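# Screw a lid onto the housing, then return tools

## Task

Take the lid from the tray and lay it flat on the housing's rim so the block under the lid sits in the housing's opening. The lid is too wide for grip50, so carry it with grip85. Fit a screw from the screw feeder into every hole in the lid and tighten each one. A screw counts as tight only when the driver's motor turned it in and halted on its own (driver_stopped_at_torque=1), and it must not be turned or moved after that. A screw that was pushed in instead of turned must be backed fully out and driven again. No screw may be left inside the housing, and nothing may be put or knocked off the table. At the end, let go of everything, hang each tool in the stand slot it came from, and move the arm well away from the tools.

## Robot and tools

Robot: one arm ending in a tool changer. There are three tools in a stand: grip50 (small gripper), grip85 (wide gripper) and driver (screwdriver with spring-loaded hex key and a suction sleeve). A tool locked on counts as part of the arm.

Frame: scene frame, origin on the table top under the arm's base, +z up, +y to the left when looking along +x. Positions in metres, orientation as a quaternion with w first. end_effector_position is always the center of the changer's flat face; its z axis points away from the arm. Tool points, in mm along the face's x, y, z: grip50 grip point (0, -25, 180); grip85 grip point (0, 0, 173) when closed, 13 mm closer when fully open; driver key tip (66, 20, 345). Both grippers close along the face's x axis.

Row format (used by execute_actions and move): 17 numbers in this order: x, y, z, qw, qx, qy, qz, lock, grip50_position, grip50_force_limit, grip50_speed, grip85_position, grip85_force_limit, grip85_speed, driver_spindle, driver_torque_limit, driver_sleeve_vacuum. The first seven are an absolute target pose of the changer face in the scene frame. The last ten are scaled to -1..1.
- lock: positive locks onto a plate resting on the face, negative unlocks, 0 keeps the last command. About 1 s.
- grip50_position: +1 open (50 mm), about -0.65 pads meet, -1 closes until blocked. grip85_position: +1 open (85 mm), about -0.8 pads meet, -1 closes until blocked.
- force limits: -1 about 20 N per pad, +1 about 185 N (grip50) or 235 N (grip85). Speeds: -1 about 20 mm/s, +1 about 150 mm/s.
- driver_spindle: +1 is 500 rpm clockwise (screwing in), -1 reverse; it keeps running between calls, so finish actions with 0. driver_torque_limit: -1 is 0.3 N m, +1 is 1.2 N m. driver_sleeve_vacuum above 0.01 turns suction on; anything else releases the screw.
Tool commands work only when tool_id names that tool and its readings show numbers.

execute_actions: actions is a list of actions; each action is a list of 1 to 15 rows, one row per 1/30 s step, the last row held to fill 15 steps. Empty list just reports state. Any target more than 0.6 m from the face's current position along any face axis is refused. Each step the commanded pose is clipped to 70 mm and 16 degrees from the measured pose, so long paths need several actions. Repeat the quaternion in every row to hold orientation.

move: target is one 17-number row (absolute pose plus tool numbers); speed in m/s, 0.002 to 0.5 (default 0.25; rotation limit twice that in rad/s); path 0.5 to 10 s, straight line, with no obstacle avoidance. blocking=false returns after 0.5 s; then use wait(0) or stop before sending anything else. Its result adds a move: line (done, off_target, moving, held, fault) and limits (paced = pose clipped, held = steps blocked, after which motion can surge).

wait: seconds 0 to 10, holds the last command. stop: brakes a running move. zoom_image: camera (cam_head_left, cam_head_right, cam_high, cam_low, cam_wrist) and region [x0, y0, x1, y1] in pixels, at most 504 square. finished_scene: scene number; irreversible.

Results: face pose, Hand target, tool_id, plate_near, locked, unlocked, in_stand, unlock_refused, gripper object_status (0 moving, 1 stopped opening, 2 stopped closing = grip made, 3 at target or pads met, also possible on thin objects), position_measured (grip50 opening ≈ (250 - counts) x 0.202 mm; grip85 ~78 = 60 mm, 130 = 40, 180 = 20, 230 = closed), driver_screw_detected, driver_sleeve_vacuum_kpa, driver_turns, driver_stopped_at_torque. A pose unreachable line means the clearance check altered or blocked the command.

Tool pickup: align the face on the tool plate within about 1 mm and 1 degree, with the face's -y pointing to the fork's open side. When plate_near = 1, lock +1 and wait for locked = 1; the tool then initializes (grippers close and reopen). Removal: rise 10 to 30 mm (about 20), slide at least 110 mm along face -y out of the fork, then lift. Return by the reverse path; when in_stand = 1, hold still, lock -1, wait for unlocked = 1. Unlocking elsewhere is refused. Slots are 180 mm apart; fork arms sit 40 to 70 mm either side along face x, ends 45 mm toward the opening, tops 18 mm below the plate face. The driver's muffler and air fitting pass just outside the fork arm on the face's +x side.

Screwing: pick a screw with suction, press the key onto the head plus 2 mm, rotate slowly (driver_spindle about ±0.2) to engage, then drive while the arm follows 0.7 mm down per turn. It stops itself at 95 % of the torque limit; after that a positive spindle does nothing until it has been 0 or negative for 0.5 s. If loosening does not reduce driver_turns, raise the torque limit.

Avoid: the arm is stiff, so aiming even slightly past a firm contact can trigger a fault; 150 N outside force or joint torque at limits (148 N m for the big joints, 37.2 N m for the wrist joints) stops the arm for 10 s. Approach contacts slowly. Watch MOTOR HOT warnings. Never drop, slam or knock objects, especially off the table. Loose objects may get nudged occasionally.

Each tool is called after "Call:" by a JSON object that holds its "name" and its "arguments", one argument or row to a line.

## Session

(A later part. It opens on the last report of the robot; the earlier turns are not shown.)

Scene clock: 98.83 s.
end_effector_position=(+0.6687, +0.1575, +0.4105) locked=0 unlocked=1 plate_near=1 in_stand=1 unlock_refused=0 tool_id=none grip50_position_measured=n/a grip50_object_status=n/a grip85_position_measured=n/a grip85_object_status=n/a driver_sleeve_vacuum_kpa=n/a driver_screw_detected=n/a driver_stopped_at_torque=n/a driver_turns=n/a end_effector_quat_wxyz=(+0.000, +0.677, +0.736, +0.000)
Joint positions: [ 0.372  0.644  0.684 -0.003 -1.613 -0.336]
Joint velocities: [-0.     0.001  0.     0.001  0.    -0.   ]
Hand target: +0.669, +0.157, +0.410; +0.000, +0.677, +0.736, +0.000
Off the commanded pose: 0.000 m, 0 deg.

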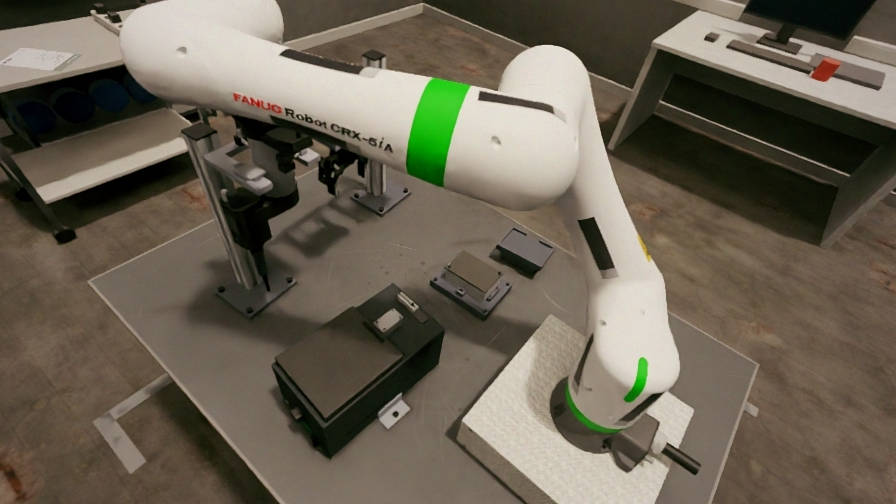

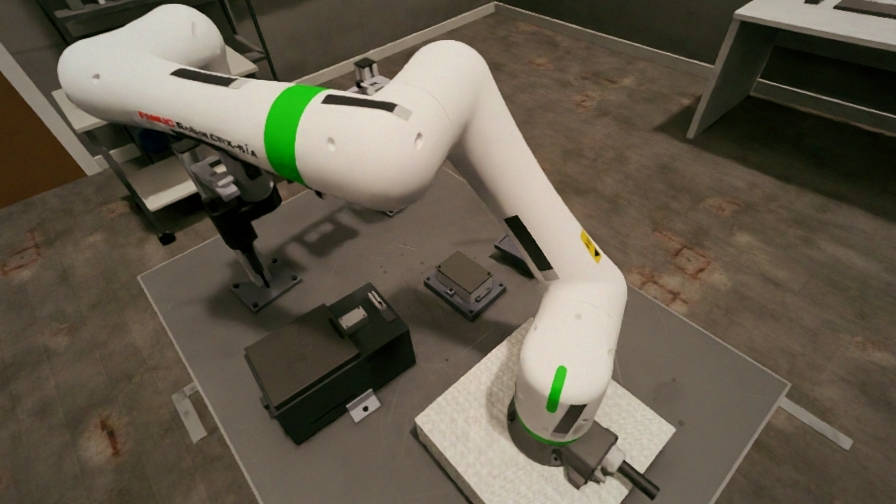

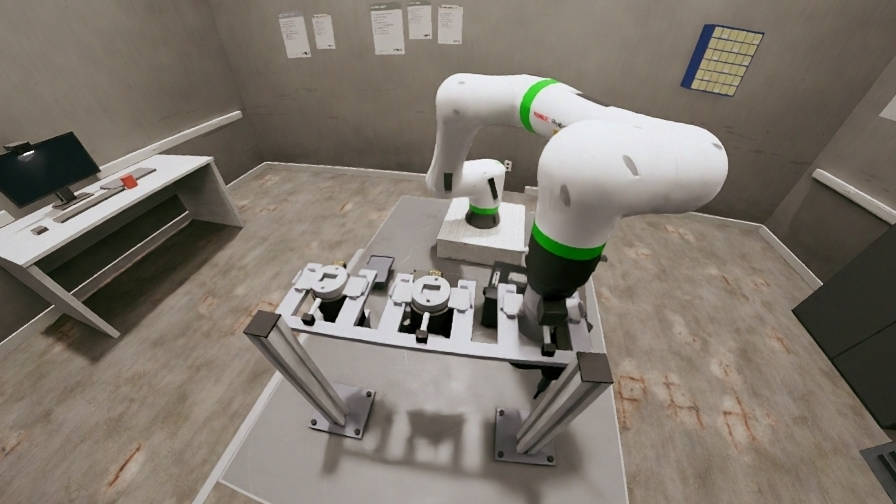

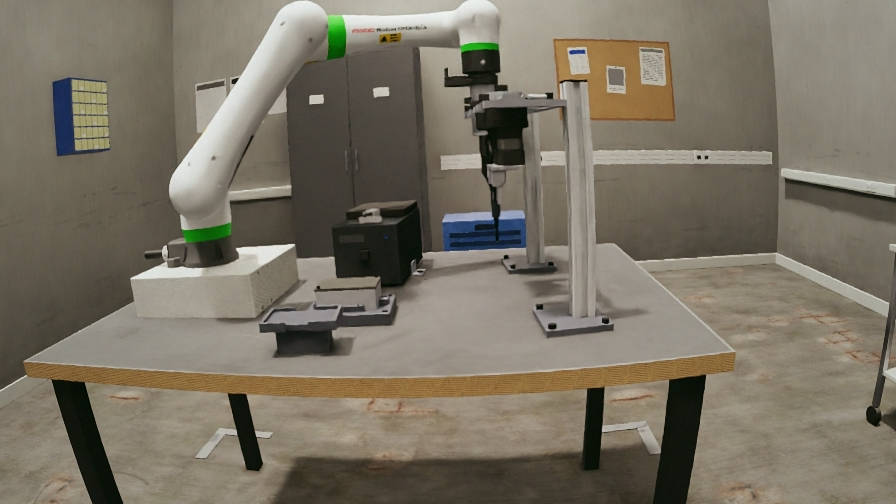

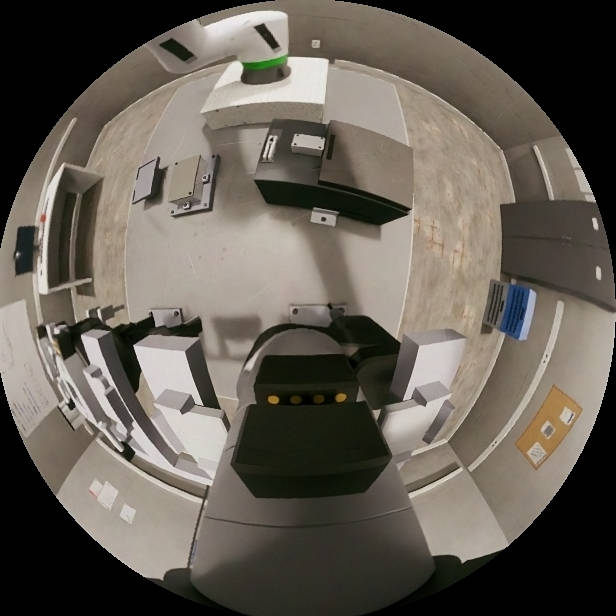

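Call:
{"name": "move", "arguments": {
  "target": [0.6687,0.1575,0.46,0,0.677,0.736,0,0,1,0,0,1,0,0,0,0,0],
  "speed": 0.08
}}

Call:
{"name": "move", "arguments": {
  "target": [0.4,0.05,0.58,0,0.677,0.736,0,0,1,0,0,1,0,0,0,0,0]
}}

Call:
{"name": "execute_actions", "arguments": {
  "actions": []
}}

Scene clock: 99.97 s.
end_effector_position=(+0.6688, +0.1577, +0.4600) locked=0 unlocked=1 plate_near=0 in_stand=0 unlock_refused=0 tool_id=none grip50_position_measured=n/a grip50_object_status=n/a grip85_position_measured=n/a grip85_object_status=n/a driver_sleeve_vacuum_kpa=n/a driver_screw_detected=n/a driver_stopped_at_torque=n/a driver_turns=n/a end_effector_quat_wxyz=(+0.000, +0.677, +0.736, -0.000)
Joint positions: [ 0.372  0.662  0.828 -0.003 -1.739 -0.337]
Joint velocities: [-0.001  0.001  0.001 -0.002 -0.001  0.001]
Hand target: +0.669, +0.158, +0.460; -0.000, +0.677, +0.736, +0.000
Off the commanded pose: 0.000 m, 0 deg.
move: done

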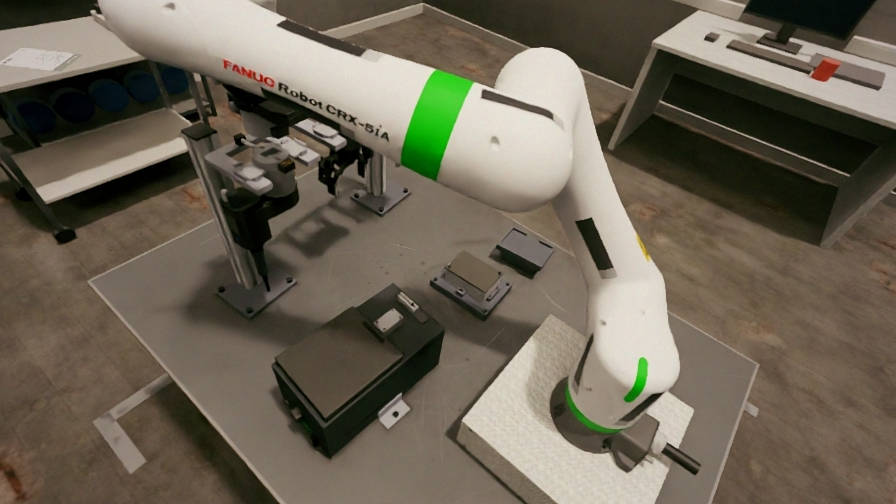

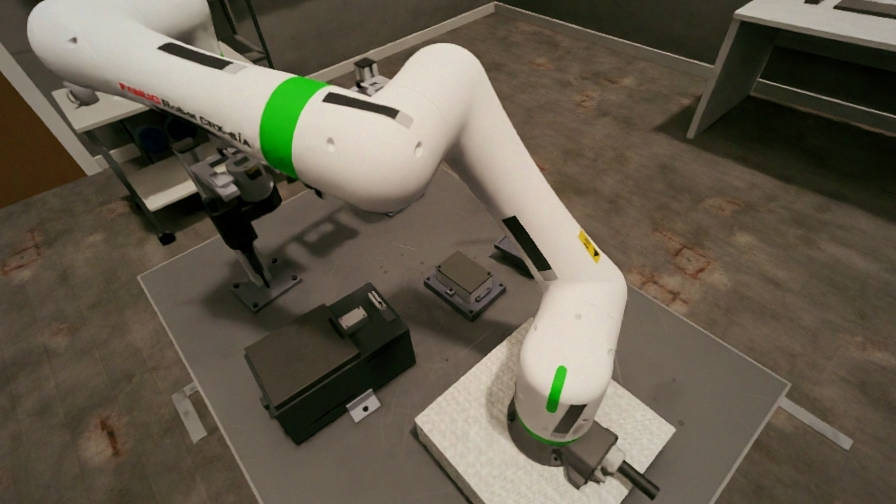

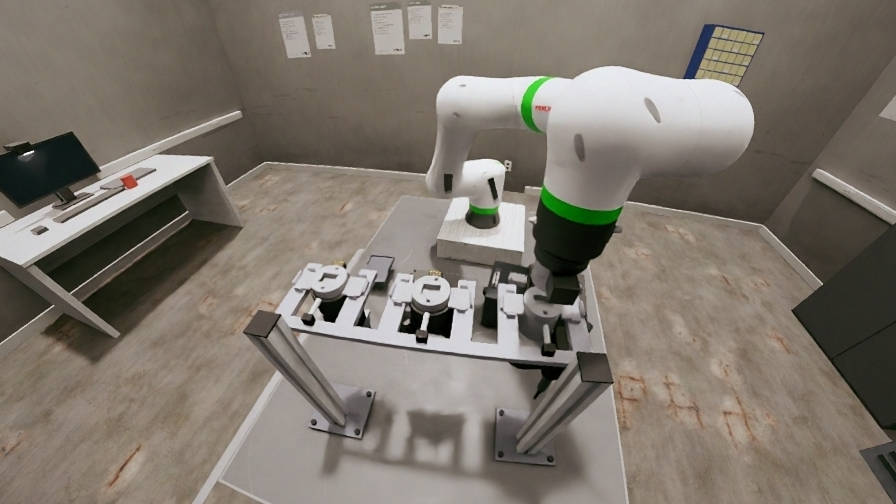

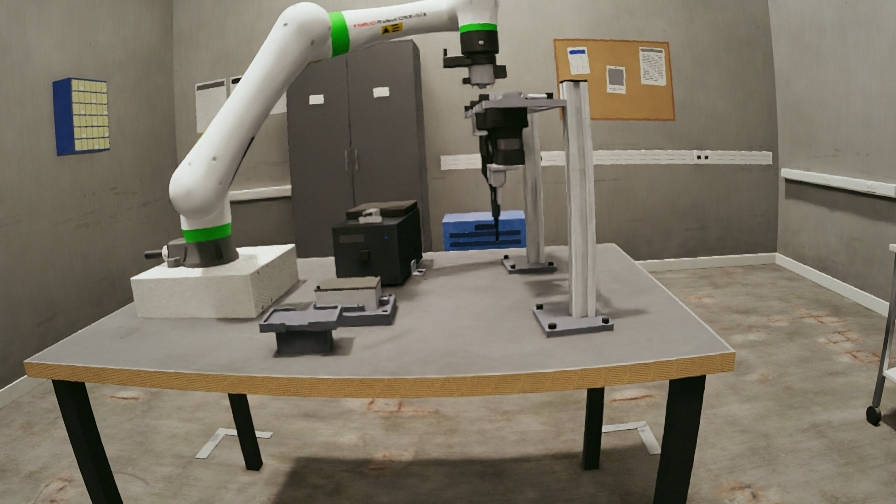

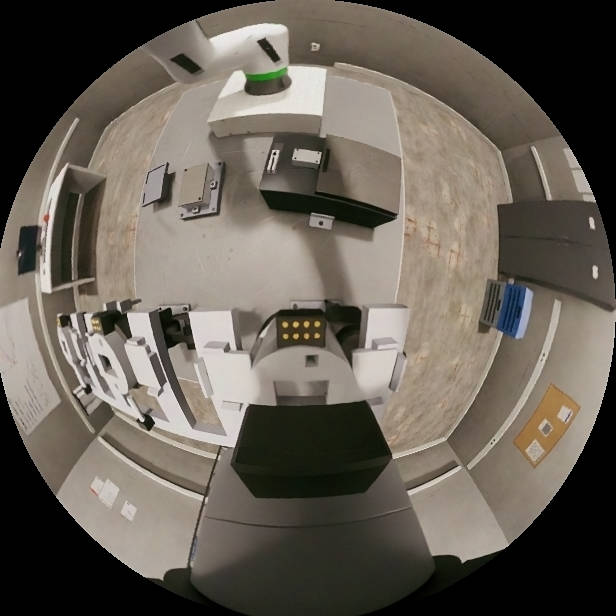

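Scene clock: 101.67 s.
end_effector_position=(+0.4006, +0.0493, +0.5806) locked=0 unlocked=1 plate_near=0 in_stand=0 unlock_refused=0 tool_id=none grip50_position_measured=n/a grip50_object_status=n/a grip85_position_measured=n/a grip85_object_status=n/a driver_sleeve_vacuum_kpa=n/a driver_screw_detected=n/a driver_stopped_at_torque=n/a driver_turns=n/a end_effector_quat_wxyz=(-0.000, +0.677, +0.736, +0.000)
Joint positions: [ 0.398 -0.079  0.173 -0.003 -1.825 -0.363]
Joint velocities: [ 0.001 -0.001 -0.001  0.001  0.001 -0.   ]
Hand target: +0.401, +0.049, +0.581; +0.000, +0.677, +0.736, +0.000
Off the commanded pose: 0.001 m, 0 deg.
move: done

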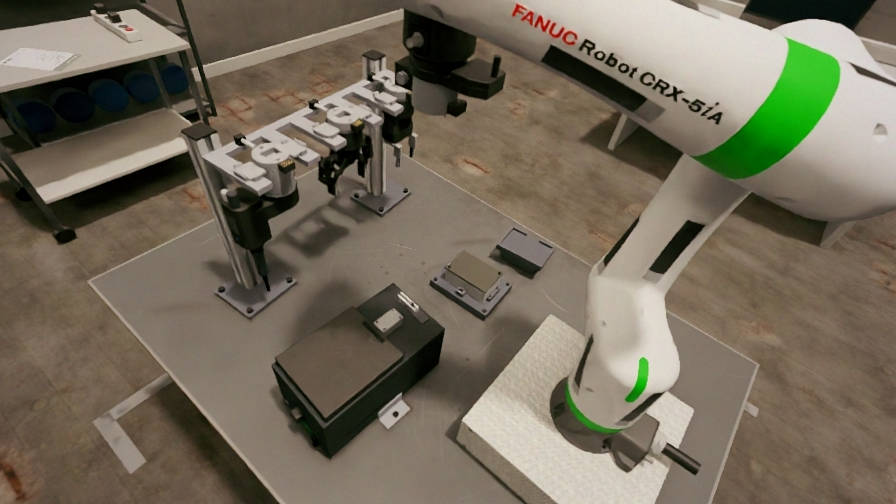

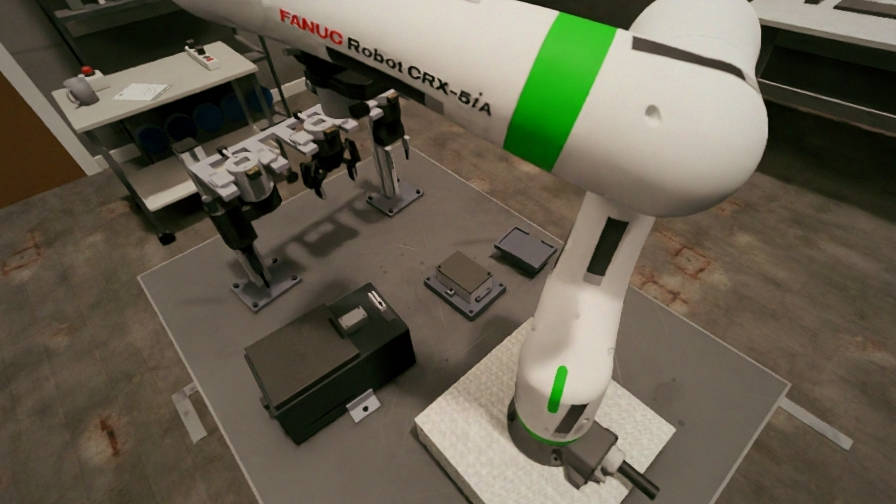

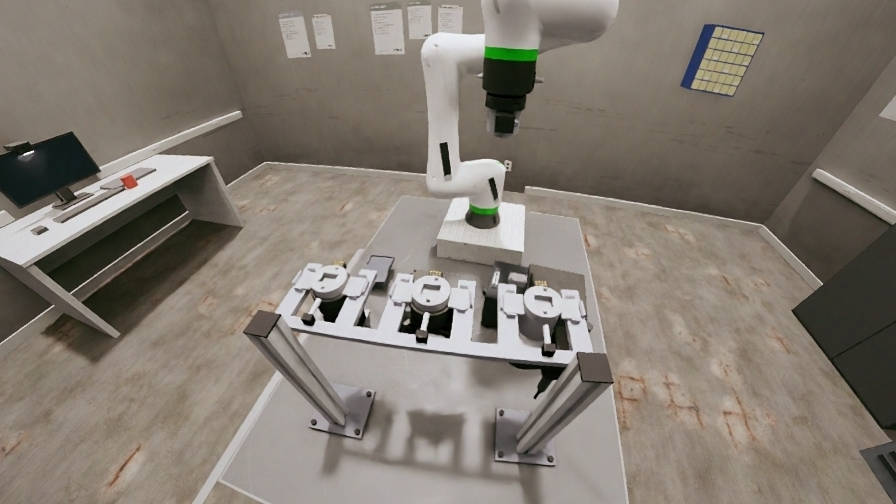

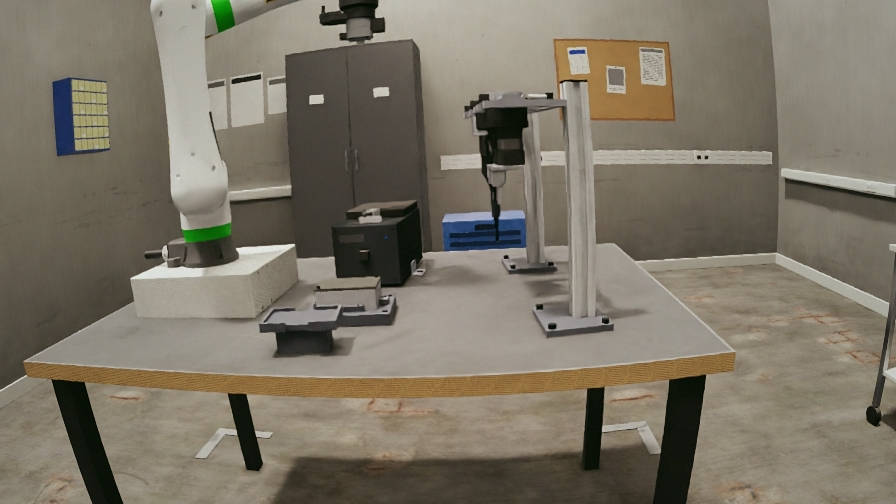

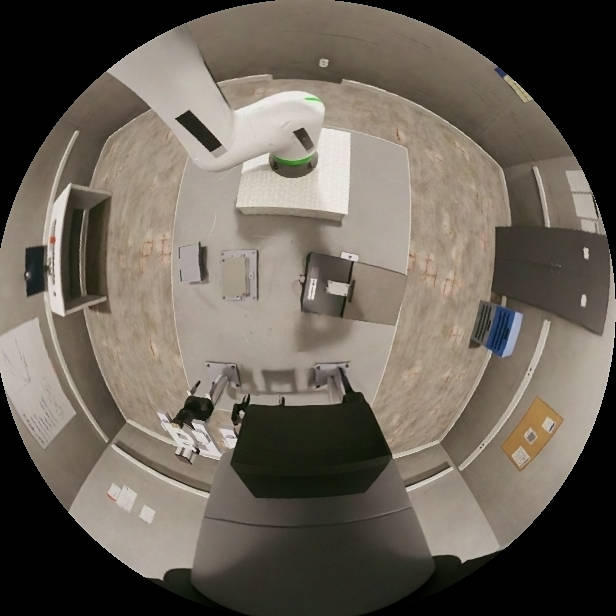

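Scene clock: 101.67 s.
end_effector_position=(+0.4006, +0.0493, +0.5806) locked=0 unlocked=1 plate_near=0 in_stand=0 unlock_refused=0 tool_id=none grip50_position_measured=n/a grip50_object_status=n/a grip85_position_measured=n/a grip85_object_status=n/a driver_sleeve_vacuum_kpa=n/a driver_screw_detected=n/a driver_stopped_at_torque=n/a driver_turns=n/a end_effector_quat_wxyz=(-0.000, +0.677, +0.736, +0.000)
Joint positions: [ 0.398 -0.079  0.173 -0.003 -1.825 -0.363]
Joint velocities: [ 0.001 -0.001 -0.001  0.001  0.001 -0.   ]
Hand target: +0.401, +0.049, +0.581; +0.000, +0.677, +0.736, +0.000
Off the commanded pose: 0.001 m, 0 deg.

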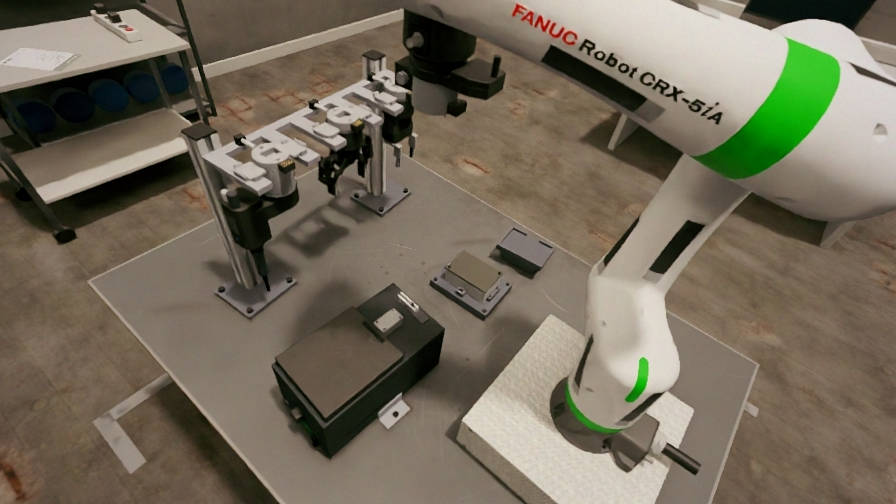

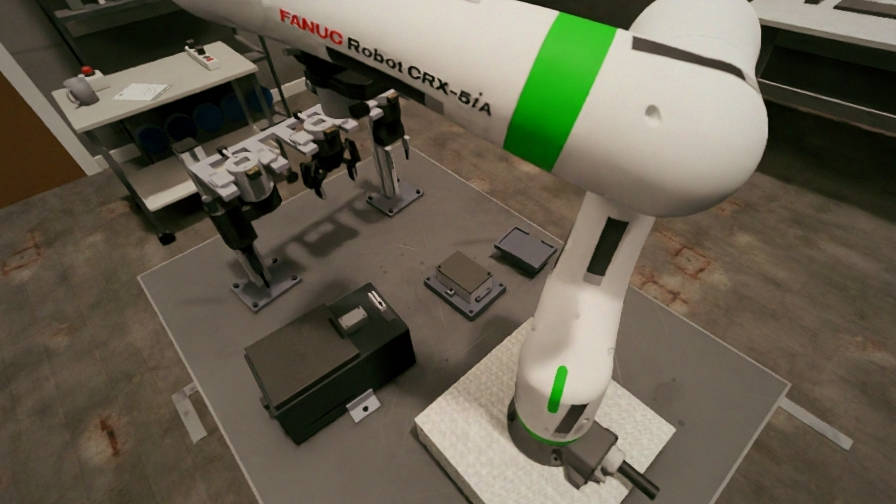

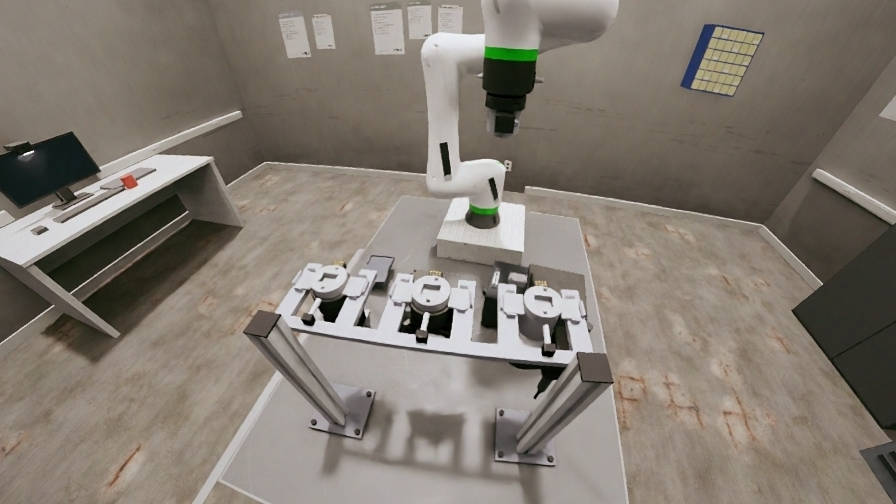

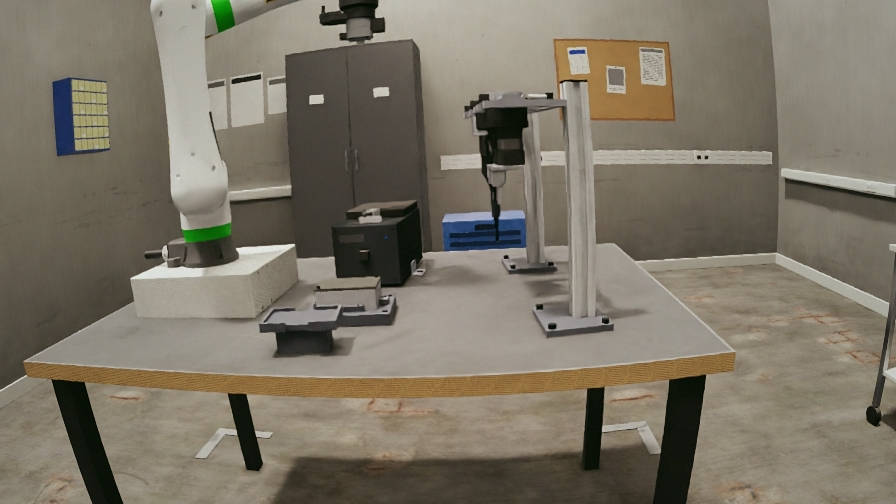

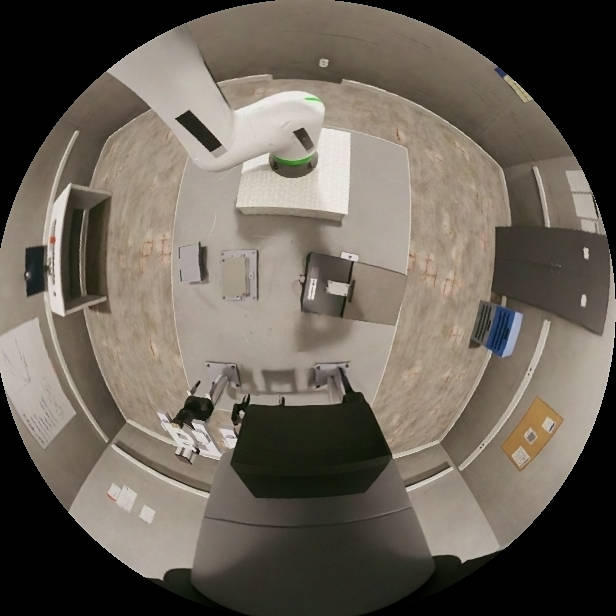

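Call:
{"name": "finished_scene", "arguments": {
  "scene": 2
}}

The scene is finished: the task was done.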